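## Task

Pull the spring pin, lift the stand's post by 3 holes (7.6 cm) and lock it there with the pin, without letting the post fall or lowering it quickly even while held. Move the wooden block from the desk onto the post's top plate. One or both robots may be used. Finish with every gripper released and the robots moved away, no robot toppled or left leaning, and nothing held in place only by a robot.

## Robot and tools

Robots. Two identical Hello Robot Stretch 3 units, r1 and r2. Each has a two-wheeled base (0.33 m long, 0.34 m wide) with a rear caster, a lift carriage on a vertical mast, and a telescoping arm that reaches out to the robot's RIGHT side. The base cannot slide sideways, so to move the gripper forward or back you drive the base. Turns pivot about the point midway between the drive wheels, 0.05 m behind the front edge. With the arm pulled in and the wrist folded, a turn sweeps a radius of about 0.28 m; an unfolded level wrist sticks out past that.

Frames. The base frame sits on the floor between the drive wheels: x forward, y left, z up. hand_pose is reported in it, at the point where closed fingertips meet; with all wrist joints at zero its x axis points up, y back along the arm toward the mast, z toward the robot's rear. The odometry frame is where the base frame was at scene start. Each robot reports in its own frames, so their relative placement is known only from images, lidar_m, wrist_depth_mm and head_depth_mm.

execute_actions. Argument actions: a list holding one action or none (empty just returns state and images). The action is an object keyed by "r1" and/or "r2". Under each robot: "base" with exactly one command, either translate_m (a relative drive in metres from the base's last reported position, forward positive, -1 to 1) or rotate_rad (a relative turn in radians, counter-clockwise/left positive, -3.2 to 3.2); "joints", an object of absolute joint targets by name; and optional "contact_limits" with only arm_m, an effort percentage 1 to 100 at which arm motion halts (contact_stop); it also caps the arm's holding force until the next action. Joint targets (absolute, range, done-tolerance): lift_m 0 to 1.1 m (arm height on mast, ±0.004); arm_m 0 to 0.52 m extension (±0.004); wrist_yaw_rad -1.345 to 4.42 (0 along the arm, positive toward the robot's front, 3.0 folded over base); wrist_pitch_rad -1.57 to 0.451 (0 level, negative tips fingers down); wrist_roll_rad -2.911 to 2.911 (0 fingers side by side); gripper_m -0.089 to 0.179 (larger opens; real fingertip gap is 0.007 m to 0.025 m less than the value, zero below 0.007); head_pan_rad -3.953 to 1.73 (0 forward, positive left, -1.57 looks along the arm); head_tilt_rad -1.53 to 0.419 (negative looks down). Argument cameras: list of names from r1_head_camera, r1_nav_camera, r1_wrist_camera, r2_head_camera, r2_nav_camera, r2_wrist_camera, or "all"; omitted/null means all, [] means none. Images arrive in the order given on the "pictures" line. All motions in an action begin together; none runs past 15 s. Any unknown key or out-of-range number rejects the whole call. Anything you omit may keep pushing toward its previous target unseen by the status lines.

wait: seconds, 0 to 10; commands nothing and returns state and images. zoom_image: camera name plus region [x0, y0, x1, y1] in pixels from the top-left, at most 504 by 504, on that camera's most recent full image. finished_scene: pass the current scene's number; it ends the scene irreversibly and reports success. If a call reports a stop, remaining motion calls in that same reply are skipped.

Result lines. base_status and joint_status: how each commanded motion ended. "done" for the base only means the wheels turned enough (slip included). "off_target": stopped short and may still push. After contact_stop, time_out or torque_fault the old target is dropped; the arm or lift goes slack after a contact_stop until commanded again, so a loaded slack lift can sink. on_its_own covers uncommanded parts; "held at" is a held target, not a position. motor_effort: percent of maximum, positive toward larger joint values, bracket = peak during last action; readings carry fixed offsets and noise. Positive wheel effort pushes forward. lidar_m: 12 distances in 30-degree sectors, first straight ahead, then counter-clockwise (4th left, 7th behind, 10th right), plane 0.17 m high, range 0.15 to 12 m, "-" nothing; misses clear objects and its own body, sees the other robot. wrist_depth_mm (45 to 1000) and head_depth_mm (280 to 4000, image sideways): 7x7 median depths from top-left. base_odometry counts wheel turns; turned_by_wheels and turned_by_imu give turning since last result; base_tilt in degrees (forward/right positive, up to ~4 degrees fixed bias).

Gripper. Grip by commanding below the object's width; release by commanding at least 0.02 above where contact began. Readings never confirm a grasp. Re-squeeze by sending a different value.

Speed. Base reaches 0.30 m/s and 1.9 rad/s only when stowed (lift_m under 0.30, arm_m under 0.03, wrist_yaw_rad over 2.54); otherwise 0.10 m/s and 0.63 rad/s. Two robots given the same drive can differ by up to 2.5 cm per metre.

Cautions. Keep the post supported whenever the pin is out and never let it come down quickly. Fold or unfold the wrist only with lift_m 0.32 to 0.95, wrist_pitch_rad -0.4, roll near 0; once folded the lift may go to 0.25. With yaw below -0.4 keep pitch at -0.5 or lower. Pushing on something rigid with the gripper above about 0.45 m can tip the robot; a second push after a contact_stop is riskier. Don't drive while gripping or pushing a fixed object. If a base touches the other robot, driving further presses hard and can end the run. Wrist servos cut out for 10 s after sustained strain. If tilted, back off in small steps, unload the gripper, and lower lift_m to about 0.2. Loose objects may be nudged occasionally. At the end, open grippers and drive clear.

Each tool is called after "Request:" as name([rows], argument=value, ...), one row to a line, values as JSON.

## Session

Request:
execute_actions(actions=[])

Scene clock: 0.00 s.
r1.base_odometry: x=+0.000 y=+0.000 heading=+0.000 (m, m, rad; r1's odometry frame)
r1.turned_by_wheels: +0.000 (rad since the last result)
r1.turned_by_imu: +0.000 (rad since the last result)
r1.base_tilt: forward=+0.6 right=-0.6 (deg)
r1.lidar_m: 1.96 3.30 3.42 3.30 1.88 1.01 0.85 0.85 0.96 1.10 1.10 1.24
r1.head_depth_mm: 1900 1850 1821 1808 1819 1808 1803 / 2111 2251 2233 2194 2162 2161 2044 / 2149 2835 2879 2792 2777 2640 2208 / 2165 3337 - 3814 3781 3117 2202 / 2194 3384 - - - 3155 2173 / 2227 3438 - - - 3075 2172 / 2241 3520 - - - 3008 2151
r1.base_status: not commanded
r1.joint_positions: lift_m=+0.530 arm_m=+0.002 wrist_yaw_rad=+2.859 wrist_pitch_rad=-0.347 wrist_roll_rad=+0.015 gripper_m=+0.037 head_pan_rad=+0.010 head_tilt_rad=-0.017
r1.joint_status: not commanded
r1.motor_effort: left_wheel=-1 right_wheel=-1 lift_m=+36 arm_m=+0 wrist_yaw_rad=+1 wrist_pitch_rad=+7 wrist_roll_rad=+0 gripper_m=-1 head_pan_rad=+0 head_tilt_rad=+2 (%)
r1.hand_pose: x=+0.0436 y=+0.0769 z=+0.5584 quat_wxyz=(+0.219, +0.711, +0.022, +0.667) (m; r1's base frame)
r1.wrist_depth_mm: - - - - - - - / - - - - - - - / - - - - - - - / - - - - - - - / - - - - - - - / 883 885 - 905 942 943 956 / 753 - 754 780 759 793 805
r2.base_odometry: x=+0.000 y=+0.000 heading=+0.000 (m, m, rad; r2's odometry frame)
r2.turned_by_wheels: +0.000 (rad since the last result)
r2.turned_by_imu: +0.000 (rad since the last result)
r2.base_tilt: forward=-0.5 right=-0.9 (deg)
r2.lidar_m: 3.30 3.89 1.86 3.48 1.86 1.02 0.86 0.86 0.97 1.61 2.60 2.95
r2.head_depth_mm: 1756 2568 3895 - - 3391 2246 / 1758 2553 - - - 3008 2239 / 1747 2568 - - - 3371 2232 / 1320 2581 - - - 3362 2246 / 1755 2276 3861 3794 3787 3391 2236 / 1762 2571 3713 3788 3671 3348 2219 / 1784 2598 3535 3548 3550 3325 2231
r2.base_status: not commanded
r2.joint_positions: lift_m=+0.529 arm_m=+0.002 wrist_yaw_rad=+2.931 wrist_pitch_rad=-0.584 wrist_roll_rad=-0.005 gripper_m=+0.037 head_pan_rad=+0.005 head_tilt_rad=+0.012
r2.joint_status: not commanded
r2.motor_effort: left_wheel=+0 right_wheel=+0 lift_m=+22 arm_m=+0 wrist_yaw_rad=+0 wrist_pitch_rad=+4 wrist_roll_rad=+0 gripper_m=+0 head_pan_rad=+0 head_tilt_rad=+2 (%)
r2.hand_pose: x=+0.0208 y=+0.0492 z=+0.5067 quat_wxyz=(+0.274, +0.693, +0.132, +0.654) (m; r2's base frame)
r2.wrist_depth_mm: - - - - - - - / - - - - - - - / - - - - - - - / 992 - 967 969 980 979 997 / 848 834 875 870 859 845 840 / 730 734 - 742 750 728 731 / 643 648 - 658 634 644 644
pictures: r1_head_camera (sideways: a quarter turn clockwise sets it upright), r1_nav_camera (sideways: a quarter turn counterclockwise sets it upright), r1_wrist_camera, r2_head_camera (sideways: a quarter turn clockwise sets it upright), r2_nav_camera (sideways: a quarter turn counterclockwise sets it upright), r2_wrist_camera
Images, in order (width x height): r1_head_camera 896x504, r1_nav_camera 672x504, r1_wrist_camera 644x364, r2_head_camera 896x504, r2_nav_camera 672x504, r2_wrist_camera 644x364.

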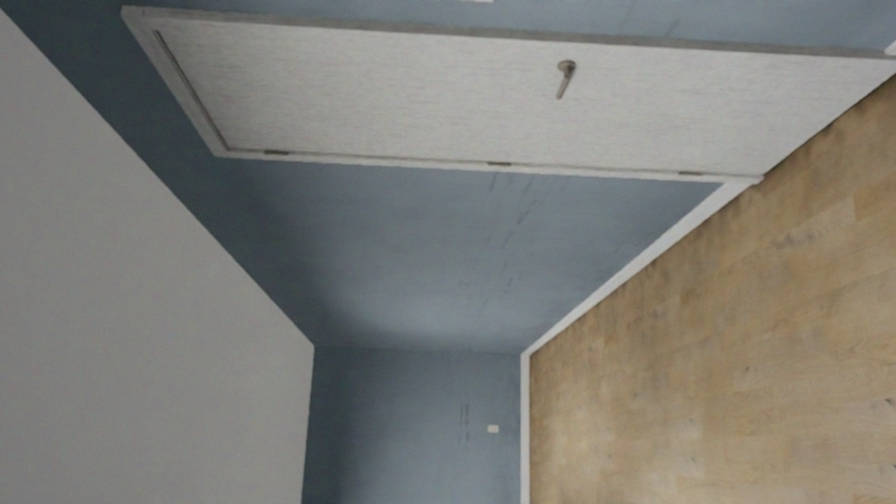

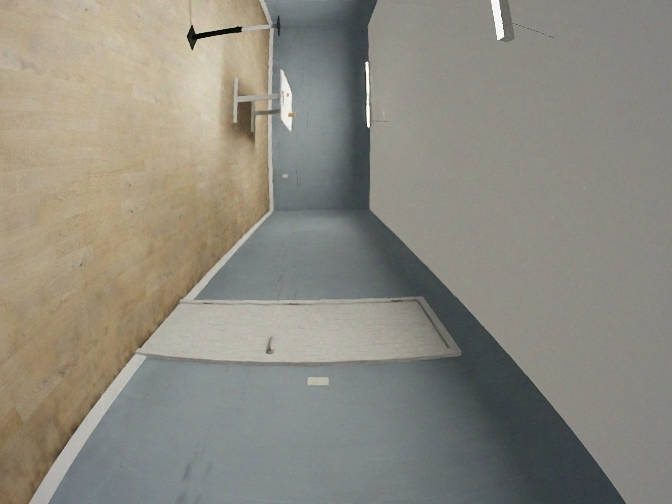

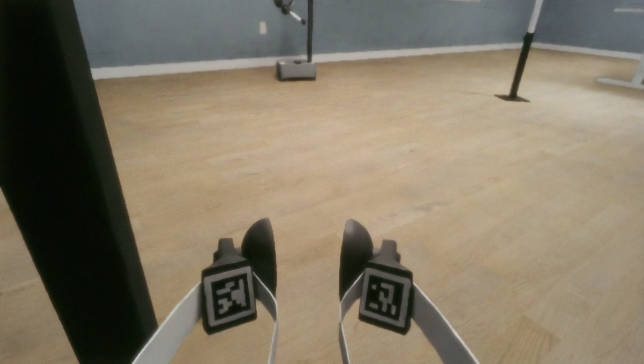

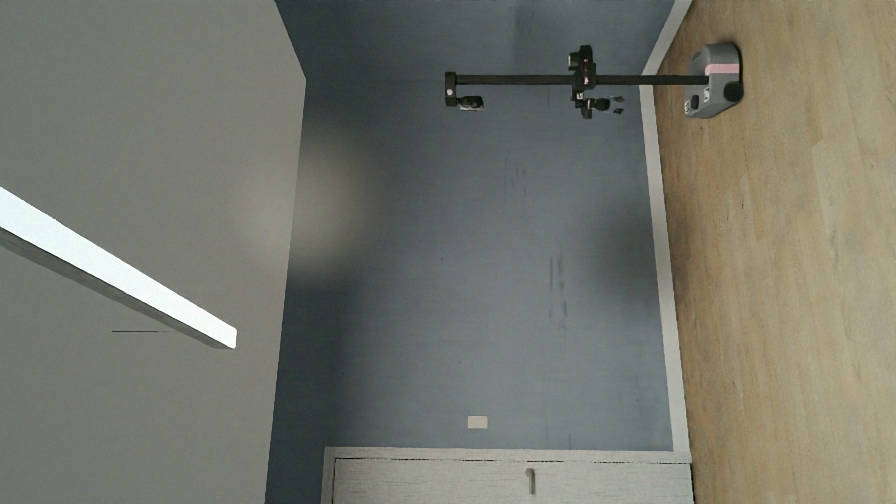

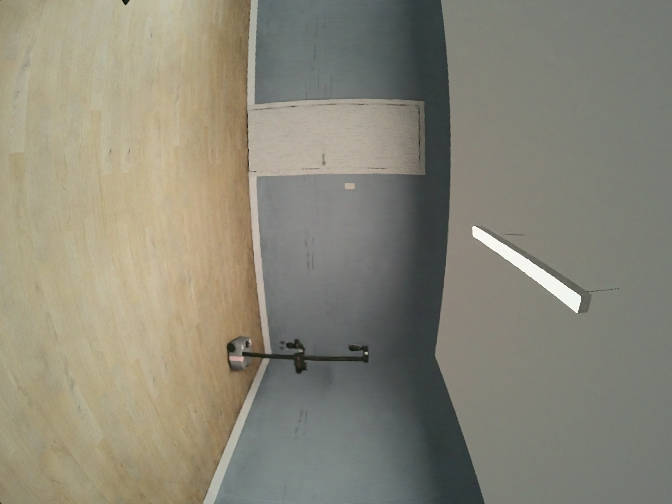

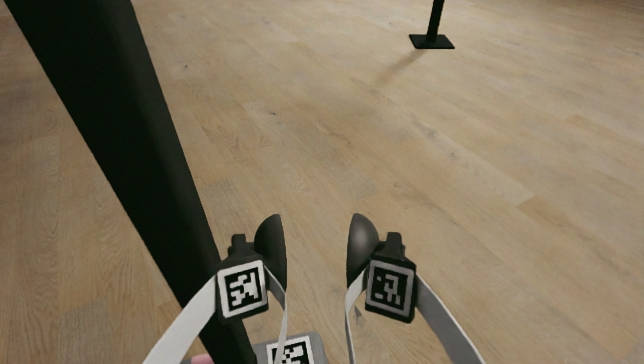

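Request:
execute_actions([
  {"r1":{"base":{"rotate_rad":0.9},"joints":{"lift_m":0.27,"head_tilt_rad":-0.3}},"r2":{"base":{"rotate_rad":1.1},"joints":{"lift_m":0.27,"head_tilt_rad":-0.35}}},
], cameras=["r1_head_camera","r2_head_camera","r2_nav_camera"])

Scene clock: 5.37 s.
r1.base_odometry: x=+0.000 y=+0.000 heading=+0.900 (m, m, rad; r1's odometry frame)
r1.turned_by_wheels: +0.900 (rad since the last result)
r1.turned_by_imu: +0.902 (rad since the last result)
r1.base_tilt: forward=+0.4 right=-0.6 (deg)
r1.lidar_m: 3.29 3.31 2.69 1.14 0.87 0.85 0.90 1.12 1.10 1.15 1.67 4.91
r1.head_depth_mm: - - - - 2660 1970 1563 / - - - 3785 2637 1947 1563 / - - - - 2618 1933 1554 / - - - - 2637 1939 1543 / - - - - 2593 1954 1526 / - - - - 2572 1915 1529 / 3874 - - 3864 2556 1893 1530
r1.base_status: done
r1.joint_positions: lift_m=+0.270 arm_m=+0.002 wrist_yaw_rad=+2.859 wrist_pitch_rad=-0.348 wrist_roll_rad=+0.015 gripper_m=+0.037 head_pan_rad=+0.010 head_tilt_rad=-0.296
r1.joint_status: all done
r1.motor_effort: left_wheel=-2(6) right_wheel=+3(7) lift_m=+28(29) arm_m=+0(0) wrist_yaw_rad=+2(1) wrist_pitch_rad=+8(8) wrist_roll_rad=-1(0) gripper_m=+0(1) head_pan_rad=+0(0) head_tilt_rad=-2(24) (%)
r1.hand_pose: x=+0.0435 y=+0.0768 z=+0.2990 quat_wxyz=(+0.220, +0.711, +0.022, +0.667) (m; r1's base frame)
r1.wrist_depth_mm: - - - - - - - / - - - - - - - / - - - - - - - / - 856 903 892 937 922 924 / - 678 701 684 696 704 716 / 528 551 - 557 580 583 585 / 460 - - 474 463 480 493
r2.base_odometry: x=+0.000 y=+0.000 heading=+1.100 (m, m, rad; r2's odometry frame)
r2.turned_by_wheels: +1.100 (rad since the last result)
r2.turned_by_imu: +1.123 (rad since the last result)
r2.base_tilt: forward=-0.5 right=-0.9 (deg)
r2.lidar_m: 1.86 4.61 1.68 0.98 0.86 0.86 1.00 1.76 2.61 3.03 3.90 3.91
r2.head_depth_mm: 3561 3758 - - 2509 1840 1452 / 3898 - - - 2514 1833 1446 / - - - 3859 2480 1817 1431 / - - - 3867 2359 1814 1430 / - - - 3865 2429 1820 1432 / - - - 3484 2447 1809 1427 / - - - 3730 2447 1808 1419
r2.base_status: done
r2.joint_positions: lift_m=+0.270 arm_m=+0.002 wrist_yaw_rad=+2.931 wrist_pitch_rad=-0.584 wrist_roll_rad=-0.005 gripper_m=+0.037 head_pan_rad=+0.005 head_tilt_rad=-0.345
r2.joint_status: all done
r2.motor_effort: left_wheel=-1(4) right_wheel=+1(4) lift_m=+16(21) arm_m=+0(0) wrist_yaw_rad=+0(1) wrist_pitch_rad=+5(5) wrist_roll_rad=+0(0) gripper_m=+0(1) head_pan_rad=+0(0) head_tilt_rad=-2(23) (%)
r2.hand_pose: x=+0.0208 y=+0.0492 z=+0.2477 quat_wxyz=(+0.274, +0.693, +0.132, +0.654) (m; r2's base frame)
r2.wrist_depth_mm: - 953 - - - - - / 730 921 927 903 871 888 882 / 701 - 710 718 699 711 705 / 582 - 578 578 577 583 592 / 497 513 - 514 510 494 496 / - - - - 444 435 427 / - - - - 377 380 381
pictures: r1_head_camera (sideways: a quarter turn clockwise sets it upright), r2_head_camera (sideways: a quarter turn clockwise sets it upright), r2_nav_camera (sideways: a quarter turn counterclockwise sets it upright)
Images, in order (width x height): r1_head_camera 896x504, r2_head_camera 896x504, r2_nav_camera 672x504.

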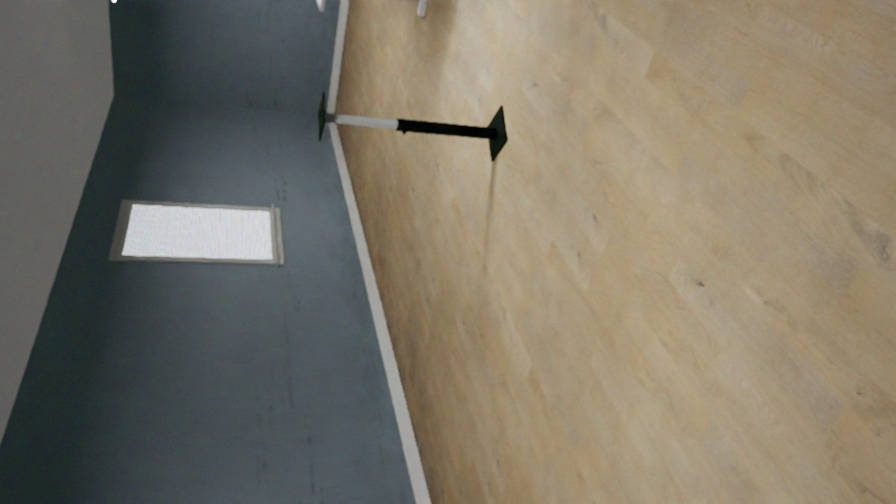

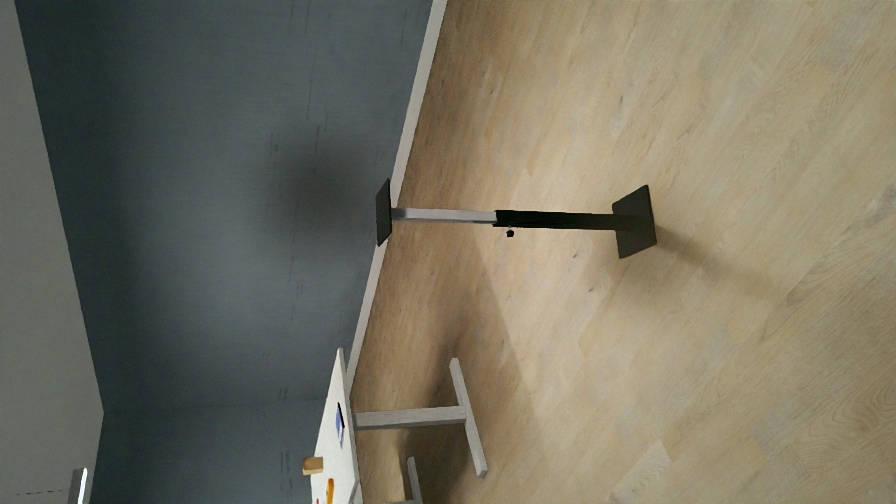

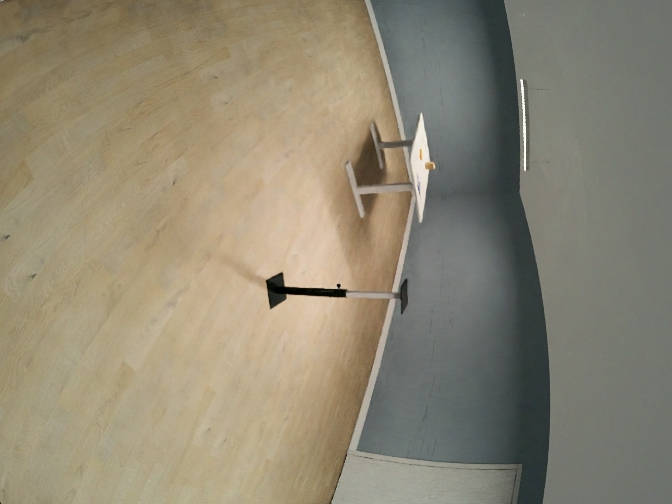

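Request:
execute_actions([
  {"r1":{"base":{"rotate_rad":-0.37}},"r2":{"base":{"rotate_rad":0.37}}},
], cameras=[])

Request:
execute_actions([
  {"r1":{"base":{"translate_m":1}},"r2":{"base":{"translate_m":1}}},
], cameras=[])

Request:
execute_actions([
  {"r1":{"base":{"translate_m":1}},"r2":{"base":{"translate_m":0.78},"joints":{"head_pan_rad":-1.57,"head_tilt_rad":-0.7}}},
], cameras=[])

Request:
execute_actions([
  {"r1":{"base":{"translate_m":0.6},"joints":{"head_pan_rad":0.8,"head_tilt_rad":-0.7}},"r2":{"base":{"rotate_rad":-0.09},"joints":{"lift_m":0.45,"wrist_pitch_rad":-0.4}}},
], cameras=["r1_head_camera","r2_head_camera"])

Scene clock: 14.83 s.
r1.base_odometry: x=+0.000 y=+0.000 heading=+0.530 (m, m, rad; r1's odometry frame)
r1.turned_by_wheels: -0.370 (rad since the last result)
r1.turned_by_imu: -0.369 (rad since the last result)
r1.base_tilt: forward=+0.4 right=-0.6 (deg)
r1.lidar_m: 4.88 4.40 3.33 1.86 1.01 0.85 0.85 0.96 1.10 1.10 1.24 1.99
r1.head_depth_mm: - - - - 2659 1965 1554 / - - - - 2646 1963 1548 / - - - - 2614 1945 1554 / - - - - 2616 1929 1544 / - - - - 2586 1926 1528 / - - - 3621 2559 1922 1533 / - - - 3908 2547 1898 1526
r1.base_status: done
r1.joint_positions: lift_m=+0.270 arm_m=+0.002 wrist_yaw_rad=+2.859 wrist_pitch_rad=-0.348 wrist_roll_rad=+0.015 gripper_m=+0.037 head_pan_rad=+0.010 head_tilt_rad=-0.297
r1.joint_status: not commanded
r1.motor_effort: left_wheel=+1(6) right_wheel=-2(8) lift_m=+27(27) arm_m=-1(1) wrist_yaw_rad=+2(1) wrist_pitch_rad=+8(8) wrist_roll_rad=+0(0) gripper_m=+1(0) head_pan_rad=+0(0) head_tilt_rad=-2(0) (%)
r1.hand_pose: x=+0.0435 y=+0.0768 z=+0.2990 quat_wxyz=(+0.220, +0.711, +0.022, +0.667) (m; r1's base frame)
r1.wrist_depth_mm: - - - - - - - / - - - - - - - / - - - - - - - / - 859 872 877 916 931 941 / - 671 715 692 705 708 725 / 536 551 - 566 586 573 582 / 459 - - 478 469 485 489
r2.base_odometry: x=+0.000 y=+0.000 heading=+1.470 (m, m, rad; r2's odometry frame)
r2.turned_by_wheels: +0.370 (rad since the last result)
r2.turned_by_imu: +0.377 (rad since the last result)
r2.base_tilt: forward=-0.5 right=-0.9 (deg)
r2.lidar_m: 3.47 2.29 1.09 0.87 0.86 0.93 1.40 2.60 2.82 3.28 3.89 1.86
r2.head_depth_mm: - - - - 2475 1831 1440 / - - - - 2495 1814 1436 / - - - 3542 2478 1815 1433 / - - - 3801 2471 1821 1433 / - - - 3827 2464 1813 1425 / - - - 3852 2445 1804 1430 / - - - 3815 2433 1801 1428
r2.base_status: done
r2.joint_positions: lift_m=+0.270 arm_m=+0.002 wrist_yaw_rad=+2.931 wrist_pitch_rad=-0.584 wrist_roll_rad=-0.005 gripper_m=+0.037 head_pan_rad=+0.005 head_tilt_rad=-0.346
r2.joint_status: not commanded
r2.motor_effort: left_wheel=-2(8) right_wheel=+1(5) lift_m=+16(16) arm_m=+0(0) wrist_yaw_rad=+0(0) wrist_pitch_rad=+5(5) wrist_roll_rad=+0(0) gripper_m=+0(0) head_pan_rad=+1(0) head_tilt_rad=-2(2) (%)
r2.hand_pose: x=+0.0208 y=+0.0492 z=+0.2477 quat_wxyz=(+0.274, +0.693, +0.132, +0.654) (m; r2's base frame)
r2.wrist_depth_mm: - 812 911 - - - - / 699 851 886 900 897 888 912 / 705 - 707 702 711 708 697 / 584 - 581 581 591 585 582 / 497 514 - 513 516 496 490 / - - - - 441 425 433 / - - - - 376 382 380
pictures: none
No camera images: the call's "cameras" was empty. Leave "cameras" out to get every camera's image.

Scene clock: 19.77 s.
r1.base_odometry: x=+0.863 y=+0.506 heading=+0.530 (m, m, rad; r1's odometry frame)
r1.turned_by_wheels: +0.000 (rad since the last result)
r1.turned_by_imu: +0.004 (rad since the last result)
r1.base_tilt: forward=+0.5 right=-0.6 (deg)
r1.lidar_m: 3.91 2.32 3.48 3.47 2.17 1.83 1.83 1.56 1.32 1.31 1.45 2.46
r1.head_depth_mm: - - - - 2669 1969 1557 / - - - - 2662 1954 1558 / - - - - 2605 1935 1552 / - - - 3867 2607 1932 1543 / - - - - 2564 1918 1533 / - - - - 2599 1903 1531 / - - - 3916 2407 1914 1514
r1.base_status: done
r1.joint_positions: lift_m=+0.270 arm_m=+0.002 wrist_yaw_rad=+2.859 wrist_pitch_rad=-0.348 wrist_roll_rad=+0.015 gripper_m=+0.037 head_pan_rad=+0.010 head_tilt_rad=-0.297
r1.joint_status: not commanded
r1.motor_effort: left_wheel=+1(8) right_wheel=-2(6) lift_m=+28(28) arm_m=+0(1) wrist_yaw_rad=+1(1) wrist_pitch_rad=+8(8) wrist_roll_rad=+0(0) gripper_m=+2(0) head_pan_rad=+1(0) head_tilt_rad=-2(2) (%)
r1.hand_pose: x=+0.0435 y=+0.0768 z=+0.2989 quat_wxyz=(+0.220, +0.711, +0.022, +0.667) (m; r1's base frame)
r1.wrist_depth_mm: - - - - - - - / - - - - - - - / - - - - - - - / - 879 868 889 906 918 942 / - 675 704 692 693 704 725 / 535 552 - 566 578 573 578 / 458 - - 482 466 487 494
r2.base_odometry: x=+0.101 y=+0.995 heading=+1.470 (m, m, rad; r2's odometry frame)
r2.turned_by_wheels: +0.000 (rad since the last result)
r2.turned_by_imu: +0.004 (rad since the last result)
r2.base_tilt: forward=-0.6 right=-0.9 (deg)
r2.lidar_m: 2.48 3.28 1.58 1.26 1.25 1.35 2.05 3.52 2.74 2.76 1.05 3.83
r2.head_depth_mm: - - - - 2485 1830 1438 / - - - 3606 2494 1814 1442 / - - - 3281 2480 1803 1430 / - - - 3634 2479 1803 1437 / - - - 3780 2466 1801 1420 / - - - 3793 2441 1800 1434 / - - - 3807 2454 1807 1428
r2.base_status: done
r2.joint_positions: lift_m=+0.270 arm_m=+0.002 wrist_yaw_rad=+2.931 wrist_pitch_rad=-0.584 wrist_roll_rad=-0.005 gripper_m=+0.037 head_pan_rad=+0.005 head_tilt_rad=-0.346
r2.joint_status: not commanded
r2.motor_effort: left_wheel=-2(5) right_wheel=+1(7) lift_m=+16(16) arm_m=+0(0) wrist_yaw_rad=-1(1) wrist_pitch_rad=+5(5) wrist_roll_rad=+0(0) gripper_m=-1(0) head_pan_rad=+0(0) head_tilt_rad=-2(1) (%)
r2.hand_pose: x=+0.0207 y=+0.0491 z=+0.2476 quat_wxyz=(+0.274, +0.693, +0.132, +0.654) (m; r2's base frame)
r2.wrist_depth_mm: - - - - - - - / 883 921 877 889 898 883 888 / 702 - 713 712 695 704 698 / 576 - 579 587 577 580 574 / 498 514 - 513 510 495 497 / - - - - 443 430 435 / - - - - 379 383 382
pictures: none
No camera images: the call's "cameras" was empty. Leave "cameras" out to get every camera's image.

Scene clock: 24.70 s.
r1.base_odometry: x=+1.726 y=+1.011 heading=+0.530 (m, m, rad; r1's odometry frame)
r1.turned_by_wheels: +0.000 (rad since the last result)
r1.turned_by_imu: +0.004 (rad since the last result)
r1.base_tilt: forward=+0.5 right=-0.5 (deg)
r1.lidar_m: 2.87 1.41 3.26 3.26 3.35 2.81 2.81 1.82 1.52 1.51 1.74 2.88
r1.head_depth_mm: - - - - 2673 1967 1550 / - - - - 2631 1955 1539 / - - - - 2614 1935 1548 / - - - 3701 2618 1929 1541 / - - - - 2607 1932 1534 / - - - - 2574 1921 1528 / - - - 3837 2551 1912 1522
r1.base_status: done
r1.joint_positions: lift_m=+0.270 arm_m=+0.002 wrist_yaw_rad=+2.859 wrist_pitch_rad=-0.348 wrist_roll_rad=+0.015 gripper_m=+0.037 head_pan_rad=+0.010 head_tilt_rad=-0.298
r1.joint_status: not commanded
r1.motor_effort: left_wheel=+1(8) right_wheel=-2(6) lift_m=+28(28) arm_m=-1(0) wrist_yaw_rad=+0(1) wrist_pitch_rad=+8(8) wrist_roll_rad=+0(0) gripper_m=+0(1) head_pan_rad=+0(0) head_tilt_rad=+0(1) (%)
r1.hand_pose: x=+0.0435 y=+0.0767 z=+0.2988 quat_wxyz=(+0.220, +0.711, +0.022, +0.667) (m; r1's base frame)
r1.wrist_depth_mm: - - - - - - - / - - - - - - - / - - - - - - - / - 865 854 899 916 939 947 / - 658 717 690 695 707 717 / 531 554 - 560 575 578 584 / 459 - - 477 466 491 491
r2.base_odometry: x=+0.180 y=+1.771 heading=+1.470 (m, m, rad; r2's odometry frame)
r2.turned_by_wheels: +0.000 (rad since the last result)
r2.turned_by_imu: +0.004 (rad since the last result)
r2.base_tilt: forward=-0.6 right=-0.8 (deg)
r2.lidar_m: 1.72 4.04 1.95 1.56 1.55 1.68 2.55 4.24 2.18 0.81 3.22 1.71
r2.head_depth_mm: 3366 3646 2293 2027 1631 1371 1170 / 3165 3568 2388 2042 1643 1357 1177 / 3018 3383 917 1897 1587 1346 1166 / 2917 3315 2537 2021 1608 1346 1164 / 2824 3143 2666 2025 1617 1357 1163 / 2723 3033 2657 1999 1618 1350 1156 / 2603 2890 2645 1975 1613 1349 1154
r2.base_status: done
r2.joint_positions: lift_m=+0.270 arm_m=+0.002 wrist_yaw_rad=+2.931 wrist_pitch_rad=-0.584 wrist_roll_rad=-0.005 gripper_m=+0.037 head_pan_rad=-1.563 head_tilt_rad=-0.691
r2.joint_status: all done
r2.motor_effort: left_wheel=-1(6) right_wheel=+1(7) lift_m=+16(16) arm_m=+0(0) wrist_yaw_rad=+0(1) wrist_pitch_rad=+5(5) wrist_roll_rad=+0(0) gripper_m=-1(0) head_pan_rad=-4(32) head_tilt_rad=-4(24) (%)
r2.hand_pose: x=+0.0207 y=+0.0491 z=+0.2476 quat_wxyz=(+0.274, +0.693, +0.132, +0.654) (m; r2's base frame)
r2.wrist_depth_mm: - - - - - - - / 880 933 911 894 885 895 898 / 700 - 713 701 707 701 715 / 580 - 586 584 578 589 587 / 494 516 - 509 517 500 494 / - - - - 443 431 428 / - - - - 379 382 382
pictures: none
No camera images: the call's "cameras" was empty. Leave "cameras" out to get every camera's image.

Scene clock: 28.33 s.
r1.base_odometry: x=+2.243 y=+1.315 heading=+0.530 (m, m, rad; r1's odometry frame)
r1.turned_by_wheels: +0.000 (rad since the last result)
r1.turned_by_imu: +0.002 (rad since the last result)
r1.base_tilt: forward=+0.6 right=-0.7 (deg)
r1.lidar_m: 2.26 3.71 0.93 3.13 3.56 3.39 3.39 1.98 1.65 1.64 1.89 3.17
r1.head_depth_mm: 3667 3330 2461 1943 1607 1372 1195 / 3386 3355 2475 1963 1613 1370 1189 / 3244 3315 2457 1912 1597 1363 1190 / 3097 3146 2061 1880 1552 1362 1188 / 2867 1736 2336 1917 1598 1359 1187 / 2782 3028 2440 1913 1593 1363 1180 / 2664 2898 2391 1920 1590 1357 1185
r1.base_status: done
r1.joint_positions: lift_m=+0.270 arm_m=+0.002 wrist_yaw_rad=+2.859 wrist_pitch_rad=-0.349 wrist_roll_rad=+0.015 gripper_m=+0.037 head_pan_rad=+0.793 head_tilt_rad=-0.692
r1.joint_status: all done
r1.motor_effort: left_wheel=+0(8) right_wheel=-2(6) lift_m=+28(28) arm_m=-1(1) wrist_yaw_rad=+1(0) wrist_pitch_rad=+8(8) wrist_roll_rad=+0(0) gripper_m=+0(1) head_pan_rad=+3(29) head_tilt_rad=-3(29) (%)
r1.hand_pose: x=+0.0435 y=+0.0767 z=+0.2988 quat_wxyz=(+0.220, +0.711, +0.022, +0.667) (m; r1's base frame)
r1.wrist_depth_mm: - - - - - - - / - - - - - - - / - - - - - - - / - 861 863 908 891 908 956 / - 664 700 690 706 703 720 / 536 548 - 559 589 575 588 / 460 - - 472 461 481 489
r2.base_odometry: x=+0.180 y=+1.771 heading=+1.380 (m, m, rad; r2's odometry frame)
r2.turned_by_wheels: -0.090 (rad since the last result)
r2.turned_by_imu: -0.091 (rad since the last result)
r2.base_tilt: forward=-0.5 right=-0.9 (deg)
r2.lidar_m: 1.71 4.52 2.10 1.59 1.57 1.62 2.30 4.25 4.43 0.81 3.22 3.41
r2.head_depth_mm: 3628 3909 2715 2021 1631 1358 1176 / 3372 3787 2694 2035 1627 1366 1166 / 3147 3482 2074 1985 1620 1358 1166 / 3025 3336 907 1936 1577 1338 1158 / 2904 3211 2535 2009 1602 1355 1160 / 2772 3092 2669 2017 1603 1349 1160 / 2682 2969 2645 1998 1606 1351 1152
r2.base_status: done
r2.joint_positions: lift_m=+0.450 arm_m=+0.002 wrist_yaw_rad=+2.931 wrist_pitch_rad=-0.419 wrist_roll_rad=-0.005 gripper_m=+0.037 head_pan_rad=-1.563 head_tilt_rad=-0.691
r2.joint_status: all done
r2.motor_effort: left_wheel=+0(5) right_wheel=-2(6) lift_m=+28(32) arm_m=+0(0) wrist_yaw_rad=-1(0) wrist_pitch_rad=+7(8) wrist_roll_rad=+0(0) gripper_m=+0(0) head_pan_rad=-2(2) head_tilt_rad=-4(4) (%)
r2.hand_pose: x=+0.0257 y=+0.0724 z=+0.4620 quat_wxyz=(+0.219, +0.701, +0.074, +0.674) (m; r2's base frame)
r2.wrist_depth_mm: - - - - - - - / - - - - - - - / - - - - - - - / - - - - - - - / 883 - 916 914 922 882 886 / 737 738 - 752 756 734 742 / 639 638 628 638 618 635 634
pictures: r1_head_camera (sideways: a quarter turn clockwise sets it upright), r2_head_camera (sideways: a quarter turn clockwise sets it upright)
Images, in order (width x height): r1_head_camera 896x504, r2_head_camera 896x504.

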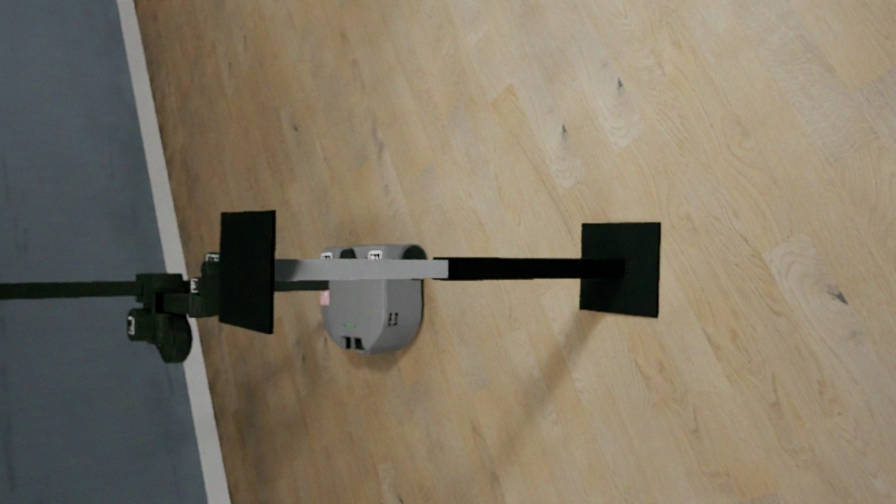

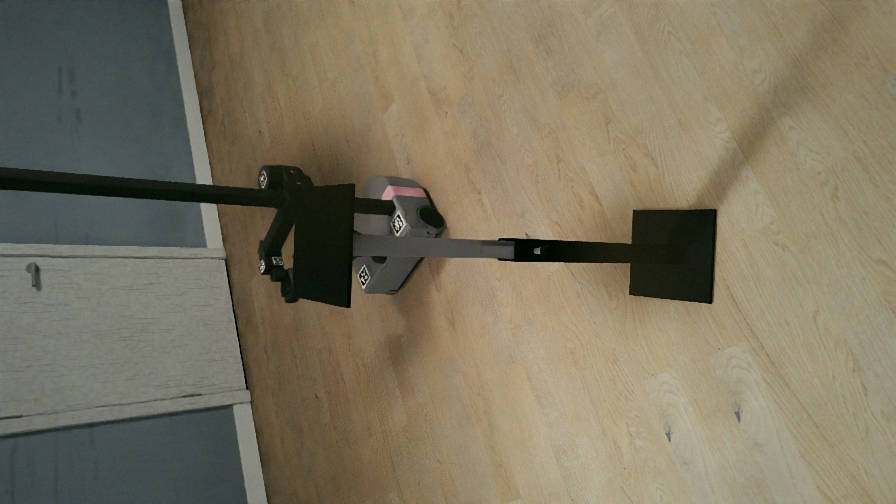

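Request:
execute_actions([
  {"r1":{"base":{"rotate_rad":0.8}},"r2":{"base":{"rotate_rad":-0.04},"joints":{"wrist_yaw_rad":0,"gripper_m":0.07}}},
], cameras=[])

Request:
execute_actions([
  {"r1":{"base":{"translate_m":0.2}},"r2":{"joints":{"wrist_pitch_rad":0,"lift_m":0.39,"arm_m":0.2}}},
], cameras=[])

Request:
execute_actions([
  {"r1":{"base":{"rotate_rad":1.58},"joints":{"head_pan_rad":-1.57}}},
], cameras=[])

Request:
execute_actions([
  {"r1":{"joints":{"lift_m":0.62,"wrist_pitch_rad":-0.4}}},
], cameras=[])

Request:
execute_actions([
  {"r1":{"joints":{"wrist_yaw_rad":0,"wrist_pitch_rad":0,"gripper_m":0.12}}},
], cameras=["r1_head_camera","r2_head_camera","r1_wrist_camera","r2_wrist_camera"])

Scene clock: 36.30 s.
r1.base_odometry: x=+2.243 y=+1.315 heading=+1.330 (m, m, rad; r1's odometry frame)
r1.turned_by_wheels: +0.800 (rad since the last result)
r1.turned_by_imu: +0.799 (rad since the last result)
r1.base_tilt: forward=+0.6 right=-0.8 (deg)
r1.lidar_m: 0.93 3.11 3.22 3.55 3.43 2.44 1.72 1.64 1.72 2.29 2.26 4.58
r1.head_depth_mm: 2599 2881 2467 1946 1608 1365 1201 / 2640 2905 2462 1935 1598 1364 1193 / 2710 2989 2435 1930 1601 1362 1195 / 2783 3057 2435 1937 1590 1374 1194 / 2868 3120 2429 1946 1596 1364 1188 / 2917 3152 2425 1926 1596 1362 1181 / 3063 3266 2424 1937 1581 1360 1186
r1.base_status: done
r1.joint_positions: lift_m=+0.270 arm_m=+0.002 wrist_yaw_rad=+2.859 wrist_pitch_rad=-0.349 wrist_roll_rad=+0.015 gripper_m=+0.037 head_pan_rad=+0.793 head_tilt_rad=-0.692
r1.joint_status: not commanded
r1.motor_effort: left_wheel=-2(7) right_wheel=+1(9) lift_m=+27(29) arm_m=-1(1) wrist_yaw_rad=+1(0) wrist_pitch_rad=+8(8) wrist_roll_rad=-1(0) gripper_m=+0(1) head_pan_rad=+3(3) head_tilt_rad=-4(3) (%)
r1.hand_pose: x=+0.0435 y=+0.0767 z=+0.2988 quat_wxyz=(+0.220, +0.711, +0.022, +0.667) (m; r1's base frame)
r1.wrist_depth_mm: - - - - - - - / - - - - - - - / - - - - - - - / - 848 883 897 914 929 947 / - 678 710 691 710 719 720 / 530 555 - 567 579 573 586 / 454 - - 478 466 483 492
r2.base_odometry: x=+0.180 y=+1.771 heading=+1.340 (m, m, rad; r2's odometry frame)
r2.turned_by_wheels: -0.040 (rad since the last result)
r2.turned_by_imu: -0.040 (rad since the last result)
r2.base_tilt: forward=-0.5 right=-0.8 (deg)
r2.lidar_m: 1.71 4.52 2.19 1.60 1.56 1.61 2.20 4.26 4.44 0.81 3.22 3.36
r2.head_depth_mm: 3775 - 2686 2052 1644 1367 1175 / 3531 3783 2710 2044 1633 1362 1170 / 3323 3555 2682 2042 1643 1351 1165 / 3074 3388 1833 1947 1578 1342 1185 / 2961 3282 2074 2008 1614 1347 1158 / 2796 3053 2662 2001 1611 1350 1157 / 2689 2967 2636 2001 1610 1341 1158
r2.base_status: done
r2.joint_positions: lift_m=+0.450 arm_m=+0.002 wrist_yaw_rad=+0.003 wrist_pitch_rad=-0.419 wrist_roll_rad=-0.005 gripper_m=+0.070 head_pan_rad=-1.563 head_tilt_rad=-0.691
r2.joint_status: all done
r2.motor_effort: left_wheel=+1(4) right_wheel=-2(4) lift_m=+28(28) arm_m=+0(0) wrist_yaw_rad=-5(4) wrist_pitch_rad=+7(7) wrist_roll_rad=+0(0) gripper_m=+0(78) head_pan_rad=-3(2) head_tilt_rad=-4(4) (%)
r2.hand_pose: x=-0.0208 y=-0.3711 z=+0.4620 quat_wxyz=(+0.694, +0.149, -0.689, -0.146) (m; r2's base frame)
r2.wrist_depth_mm: - - - - - - - / - - - - - - - / - - - - - - - / - - - - - - - / 914 890 924 835 938 872 889 / 741 744 753 735 - 747 734 / 646 635 629 633 638 627 632
pictures: none
No camera images: the call's "cameras" was empty. Leave "cameras" out to get every camera's image.

Scene clock: 39.00 s.
r1.base_odometry: x=+2.291 y=+1.509 heading=+1.330 (m, m, rad; r1's odometry frame)
r1.turned_by_wheels: +0.000 (rad since the last result)
r1.turned_by_imu: +0.001 (rad since the last result)
r1.base_tilt: forward=+0.4 right=-0.5 (deg)
r1.lidar_m: 0.73 2.94 3.04 3.67 3.53 2.67 1.91 1.81 1.88 2.54 2.12 4.34
r1.head_depth_mm: 2436 2710 2459 1949 1611 1373 1195 / 2509 2787 2473 1929 1600 1369 1195 / 2579 2868 2453 1950 1602 1368 1193 / 2628 2903 2439 1940 1609 1366 1191 / 2742 3002 2456 1923 1593 1365 1188 / 2803 3047 2423 1926 1590 1366 1195 / 2887 3089 2437 1921 1588 1356 1190
r1.base_status: done
r1.joint_positions: lift_m=+0.270 arm_m=+0.002 wrist_yaw_rad=+2.859 wrist_pitch_rad=-0.349 wrist_roll_rad=+0.015 gripper_m=+0.037 head_pan_rad=+0.793 head_tilt_rad=-0.692
r1.joint_status: not commanded
r1.motor_effort: left_wheel=-2(5) right_wheel=+2(9) lift_m=+28(27) arm_m=-1(1) wrist_yaw_rad=+1(0) wrist_pitch_rad=+8(8) wrist_roll_rad=+0(0) gripper_m=+1(0) head_pan_rad=+3(3) head_tilt_rad=-3(4) (%)
r1.hand_pose: x=+0.0435 y=+0.0767 z=+0.2988 quat_wxyz=(+0.220, +0.711, +0.022, +0.667) (m; r1's base frame)
r1.wrist_depth_mm: - - - - - - - / - - - - - - - / - - - - - - - / - 866 874 878 931 936 941 / - 676 706 693 685 706 716 / 534 548 - 561 585 572 583 / 454 - - 478 470 492 491
r2.base_odometry: x=+0.180 y=+1.771 heading=+1.340 (m, m, rad; r2's odometry frame)
r2.turned_by_wheels: +0.000 (rad since the last result)
r2.turned_by_imu: +0.000 (rad since the last result)
r2.base_tilt: forward=-0.4 right=-0.8 (deg)
r2.lidar_m: 1.71 4.52 2.19 1.60 1.56 1.61 2.20 4.25 4.42 0.81 3.23 3.35
r2.head_depth_mm: 3748 - 2682 2037 1632 1367 1168 / 3615 3760 2715 2035 1633 1357 1171 / 3264 3665 2687 2026 1633 1374 - / 3103 3426 1628 1867 1574 1372 1127 / 2938 3216 2361 1900 1616 1349 1163 / 2800 3106 2661 1997 1609 1351 1158 / 2681 2917 2638 1969 1603 1341 1157
r2.base_status: not commanded
r2.joint_positions: lift_m=+0.390 arm_m=+0.200 wrist_yaw_rad=+0.002 wrist_pitch_rad=-0.022 wrist_roll_rad=-0.005 gripper_m=+0.070 head_pan_rad=-1.563 head_tilt_rad=-0.691
r2.joint_status: all done
r2.motor_effort: left_wheel=+2(1) right_wheel=-1(2) lift_m=+16(21) arm_m=+3(5) wrist_yaw_rad=-2(5) wrist_pitch_rad=+9(9) wrist_roll_rad=+0(0) gripper_m=+0(0) head_pan_rad=-3(2) head_tilt_rad=-3(4) (%)
r2.hand_pose: x=-0.0210 y=-0.6004 z=+0.4993 quat_wxyz=(+0.709, +0.009, -0.705, -0.007) (m; r2's base frame)
r2.wrist_depth_mm: - - - - - - - / - - - - - - - / - - - - - - - / - - - - - - - / - - - - - - - / - - - - - - - / 913 905 923 831 903 909 901
pictures: none
No camera images: the call's "cameras" was empty. Leave "cameras" out to get every camera's image.

Scene clock: 41.20 s.
r1.base_odometry: x=+2.291 y=+1.509 heading=+2.910 (m, m, rad; r1's odometry frame)
r1.turned_by_wheels: +1.580 (rad since the last result)
r1.turned_by_imu: +1.572 (rad since the last result)
r1.base_tilt: forward=+0.4 right=-0.6 (deg)
r1.lidar_m: 3.68 3.51 2.70 1.90 1.85 1.89 2.53 2.12 4.35 0.73 2.94 3.05
r1.head_depth_mm: 3482 3370 2441 1941 1613 1370 1200 / 3237 3376 2460 1927 1600 1369 1192 / 3056 3291 2464 1947 1597 1366 1189 / 2881 3113 825 1803 1534 1329 1195 / 2737 2878 857 1813 1598 1365 1190 / 2648 2887 2442 1926 1594 1353 1185 / 2527 2768 2425 1910 1596 1351 1183
r1.base_status: done
r1.joint_positions: lift_m=+0.270 arm_m=+0.002 wrist_yaw_rad=+2.859 wrist_pitch_rad=-0.349 wrist_roll_rad=+0.015 gripper_m=+0.037 head_pan_rad=-1.563 head_tilt_rad=-0.692
r1.joint_status: all done
r1.motor_effort: left_wheel=-2(8) right_wheel=+1(11) lift_m=+28(28) arm_m=+0(1) wrist_yaw_rad=+0(2) wrist_pitch_rad=+8(8) wrist_roll_rad=+0(1) gripper_m=-1(1) head_pan_rad=-2(34) head_tilt_rad=-4(4) (%)
r1.hand_pose: x=+0.0435 y=+0.0767 z=+0.2988 quat_wxyz=(+0.220, +0.711, +0.022, +0.667) (m; r1's base frame)
r1.wrist_depth_mm: - - - - - - - / - - - - - - - / - - - - - - - / - 832 858 901 907 912 974 / - 680 707 697 702 704 727 / 528 552 - 559 580 575 585 / 463 - - 476 465 485 484
r2.base_odometry: x=+0.180 y=+1.771 heading=+1.340 (m, m, rad; r2's odometry frame)
r2.turned_by_wheels: +0.000 (rad since the last result)
r2.turned_by_imu: +0.000 (rad since the last result)
r2.base_tilt: forward=-0.4 right=-0.9 (deg)
r2.lidar_m: 1.71 4.52 2.19 1.60 1.56 1.61 2.20 4.27 4.42 0.81 3.22 3.37
r2.head_depth_mm: 3777 - 2673 2034 1630 1367 1169 / 3526 3776 2714 2035 1625 1366 1174 / 3337 3624 2670 2025 1624 1376 - / 3127 3434 1572 1890 1575 1373 1132 / 2872 3177 1724 1824 1620 1349 1166 / 2788 3108 2661 2011 1606 1340 1159 / 2656 2960 2652 1992 1608 1342 1156
r2.base_status: not commanded
r2.joint_positions: lift_m=+0.390 arm_m=+0.200 wrist_yaw_rad=+0.002 wrist_pitch_rad=-0.022 wrist_roll_rad=-0.005 gripper_m=+0.070 head_pan_rad=-1.563 head_tilt_rad=-0.691
r2.joint_status: not commanded
r2.motor_effort: left_wheel=+1(2) right_wheel=-2(2) lift_m=+16(16) arm_m=+3(3) wrist_yaw_rad=-3(3) wrist_pitch_rad=+9(9) wrist_roll_rad=+0(0) gripper_m=+1(0) head_pan_rad=-3(2) head_tilt_rad=-4(4) (%)
r2.hand_pose: x=-0.0210 y=-0.6004 z=+0.4993 quat_wxyz=(+0.709, +0.009, -0.705, -0.007) (m; r2's base frame)
r2.wrist_depth_mm: - - - - - - - / - - - - - - - / - - - - - - - / - - - - - - - / - - - - - - - / - - - - - - - / 906 918 917 821 901 895 887
pictures: none
No camera images: the call's "cameras" was empty. Leave "cameras" out to get every camera's image.

Scene clock: 45.20 s.
r1.base_odometry: x=+2.291 y=+1.509 heading=+2.910 (m, m, rad; r1's odometry frame)
r1.turned_by_wheels: +0.000 (rad since the last result)
r1.turned_by_imu: +0.001 (rad since the last result)
r1.base_tilt: forward=+0.6 right=-0.6 (deg)
r1.lidar_m: 3.66 3.52 2.71 1.91 1.84 1.89 2.53 2.13 4.34 0.73 2.94 3.04
r1.head_depth_mm: 3437 3300 2447 1937 1608 1373 1194 / 3223 3306 2462 1930 1604 1363 1193 / 3068 3234 2456 1934 1595 1368 1193 / 2886 3093 827 1788 1523 1321 1213 / 2719 2892 858 1818 1593 1356 1188 / 2672 2913 2460 1919 1592 1363 1188 / 2524 2775 2408 1926 1591 1356 1184
r1.base_status: not commanded
r1.joint_positions: lift_m=+0.620 arm_m=+0.002 wrist_yaw_rad=+2.859 wrist_pitch_rad=-0.416 wrist_roll_rad=+0.015 gripper_m=+0.037 head_pan_rad=-1.563 head_tilt_rad=-0.692
r1.joint_status: all done
r1.motor_effort: left_wheel=-2(2) right_wheel=+2(1) lift_m=+44(45) arm_m=-1(1) wrist_yaw_rad=+0(0) wrist_pitch_rad=+7(7) wrist_roll_rad=+0(0) gripper_m=-1(1) head_pan_rad=-2(2) head_tilt_rad=-4(3) (%)
r1.hand_pose: x=+0.0413 y=+0.0690 z=+0.6327 quat_wxyz=(+0.243, +0.710, +0.046, +0.659) (m; r1's base frame)
r1.wrist_depth_mm: - - - - - - - / - - - - - - - / - - - - - - - / - - - - - - - / - - - - - - - / 930 - - 970 - 997 - / 789 - 805 832 820 856 869
r2.base_odometry: x=+0.180 y=+1.771 heading=+1.340 (m, m, rad; r2's odometry frame)
r2.turned_by_wheels: +0.000 (rad since the last result)
r2.turned_by_imu: +0.000 (rad since the last result)
r2.base_tilt: forward=-0.4 right=-0.8 (deg)
r2.lidar_m: 1.71 4.52 2.19 1.60 1.56 1.61 2.20 4.24 4.42 0.81 3.21 3.35
r2.head_depth_mm: 3789 - 2733 2043 1636 1362 1168 / 3501 3758 2699 2029 1634 1356 1164 / 3307 3617 2700 2024 1613 1373 - / 3150 3417 1461 1880 1577 1381 1126 / 2871 1523 2432 1820 1614 1348 1158 / 2830 3079 2643 1990 1613 1344 1155 / 2697 2930 2633 1991 1607 1349 1157
r2.base_status: not commanded
r2.joint_positions: lift_m=+0.390 arm_m=+0.200 wrist_yaw_rad=+0.002 wrist_pitch_rad=-0.022 wrist_roll_rad=-0.005 gripper_m=+0.070 head_pan_rad=-1.563 head_tilt_rad=-0.691
r2.joint_status: not commanded
r2.motor_effort: left_wheel=+1(0) right_wheel=-2(2) lift_m=+16(16) arm_m=+3(3) wrist_yaw_rad=-2(3) wrist_pitch_rad=+9(8) wrist_roll_rad=+0(0) gripper_m=+0(0) head_pan_rad=-4(3) head_tilt_rad=-5(4) (%)
r2.hand_pose: x=-0.0210 y=-0.6004 z=+0.4993 quat_wxyz=(+0.709, +0.009, -0.705, -0.007) (m; r2's base frame)
r2.wrist_depth_mm: - - - - - - - / - - - - - - - / - - - - - - - / - - - - - - - / - - - - - - - / - - - - - - - / 903 913 896 818 896 900 906
pictures: none
No camera images: the call's "cameras" was empty. Leave "cameras" out to get every camera's image.

Scene clock: 47.63 s.
r1.base_odometry: x=+2.291 y=+1.509 heading=+2.910 (m, m, rad; r1's odometry frame)
r1.turned_by_wheels: +0.000 (rad since the last result)
r1.turned_by_imu: +0.000 (rad since the last result)
r1.base_tilt: forward=+0.3 right=-0.5 (deg)
r1.lidar_m: 3.67 3.50 2.70 1.91 1.84 1.89 2.53 2.12 4.38 0.73 2.94 3.03
r1.head_depth_mm: 3386 3360 2459 1942 1612 1372 1201 / 3229 3331 2452 1949 1603 1367 1191 / 3064 3240 2464 1937 1600 1369 1193 / 2880 3132 826 1788 1518 1324 1205 / 2721 2851 858 1824 1604 1354 1191 / 2641 2884 2427 1916 1593 1366 1191 / 2536 2783 2429 1939 1591 1359 1187
r1.base_status: not commanded
r1.joint_positions: lift_m=+0.620 arm_m=+0.002 wrist_yaw_rad=+0.003 wrist_pitch_rad=-0.025 wrist_roll_rad=+0.015 gripper_m=+0.120 head_pan_rad=-1.563 head_tilt_rad=-0.692
r1.joint_status: all done
r1.motor_effort: left_wheel=-2(2) right_wheel=+2(2) lift_m=+44(44) arm_m=-1(1) wrist_yaw_rad=-2(5) wrist_pitch_rad=+11(11) wrist_roll_rad=+0(0) gripper_m=+0(82) head_pan_rad=-2(2) head_tilt_rad=-3(4) (%)
r1.hand_pose: x=-0.0208 y=-0.4022 z=+0.7279 quat_wxyz=(+0.702, +0.010, -0.712, -0.008) (m; r1's base frame)
r1.wrist_depth_mm: - - - - - - - / - - 483 - - - - / - - - - - - - / - - - - - - - / - - - - - - - / - - - - - - - / - - - - - - -
r2.base_odometry: x=+0.180 y=+1.771 heading=+1.340 (m, m, rad; r2's odometry frame)
r2.turned_by_wheels: +0.000 (rad since the last result)
r2.turned_by_imu: +0.000 (rad since the last result)
r2.base_tilt: forward=-0.5 right=-0.8 (deg)
r2.lidar_m: 1.71 4.52 2.20 1.61 1.56 1.60 2.20 4.24 4.43 0.81 3.22 3.36
r2.head_depth_mm: 3780 - 2720 2016 1633 1364 1175 / 3599 3753 2708 2031 1635 1363 1174 / 3297 3645 2674 2030 1625 1375 - / 3157 3414 1297 1886 1583 1373 1130 / 2872 1507 2356 1835 1628 1359 1162 / 2799 3058 2647 2006 1612 1346 1152 / 2691 2927 2630 1994 1606 1347 1157
r2.base_status: not commanded
r2.joint_positions: lift_m=+0.390 arm_m=+0.200 wrist_yaw_rad=+0.002 wrist_pitch_rad=-0.022 wrist_roll_rad=-0.005 gripper_m=+0.070 head_pan_rad=-1.563 head_tilt_rad=-0.691
r2.joint_status: not commanded
r2.motor_effort: left_wheel=+2(1) right_wheel=-1(2) lift_m=+16(16) arm_m=+3(3) wrist_yaw_rad=-3(2) wrist_pitch_rad=+9(9) wrist_roll_rad=+0(0) gripper_m=+0(0) head_pan_rad=-2(3) head_tilt_rad=-4(4) (%)
r2.hand_pose: x=-0.0210 y=-0.6004 z=+0.4993 quat_wxyz=(+0.709, +0.009, -0.705, -0.007) (m; r2's base frame)
r2.wrist_depth_mm: - - - - - - - / - - - - - - - / - - - - - - - / - - - - - - - / - - - - - - - / - - - - - - - / 900 922 909 829 918 905 906
pictures: r1_head_camera (sideways: a quarter turn clockwise sets it upright), r1_wrist_camera, r2_head_camera (sideways: a quarter turn clockwise sets it upright), r2_wrist_camera
Images, in order (width x height): r1_head_camera 896x504, r1_wrist_camera 644x364, r2_head_camera 896x504, r2_wrist_camera 644x364.

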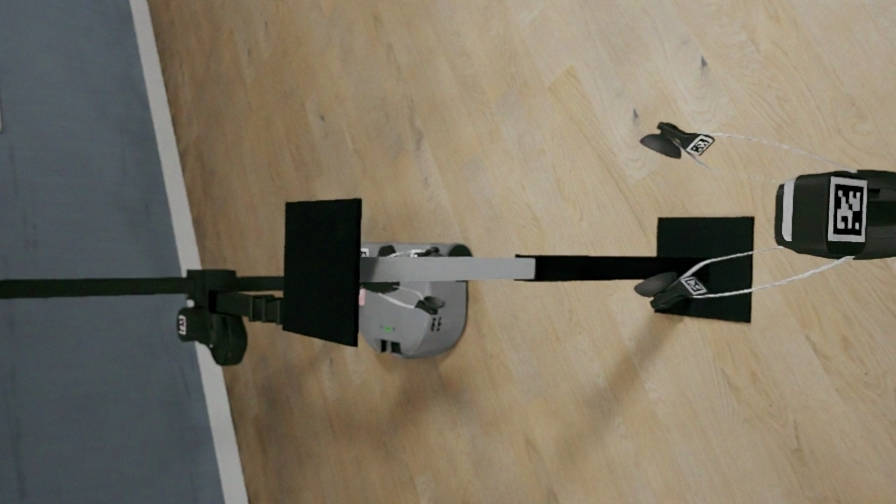

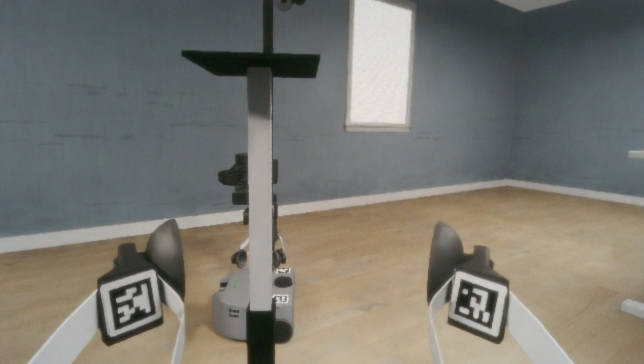

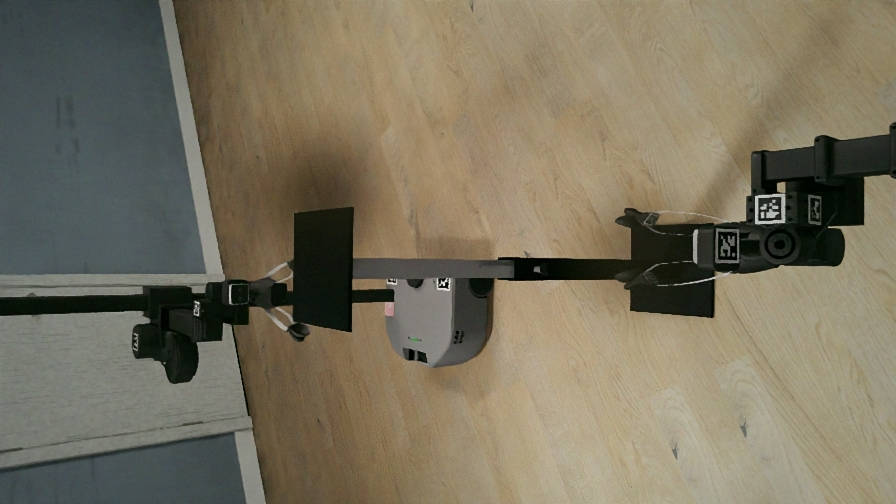

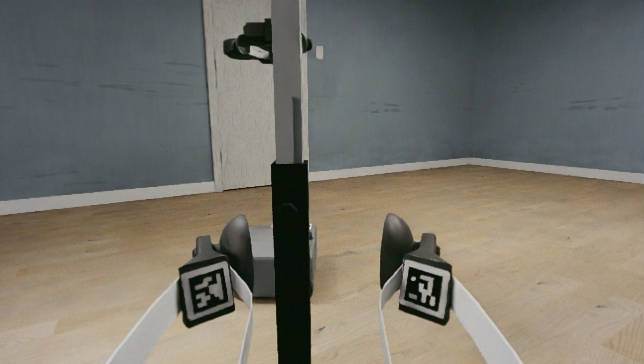

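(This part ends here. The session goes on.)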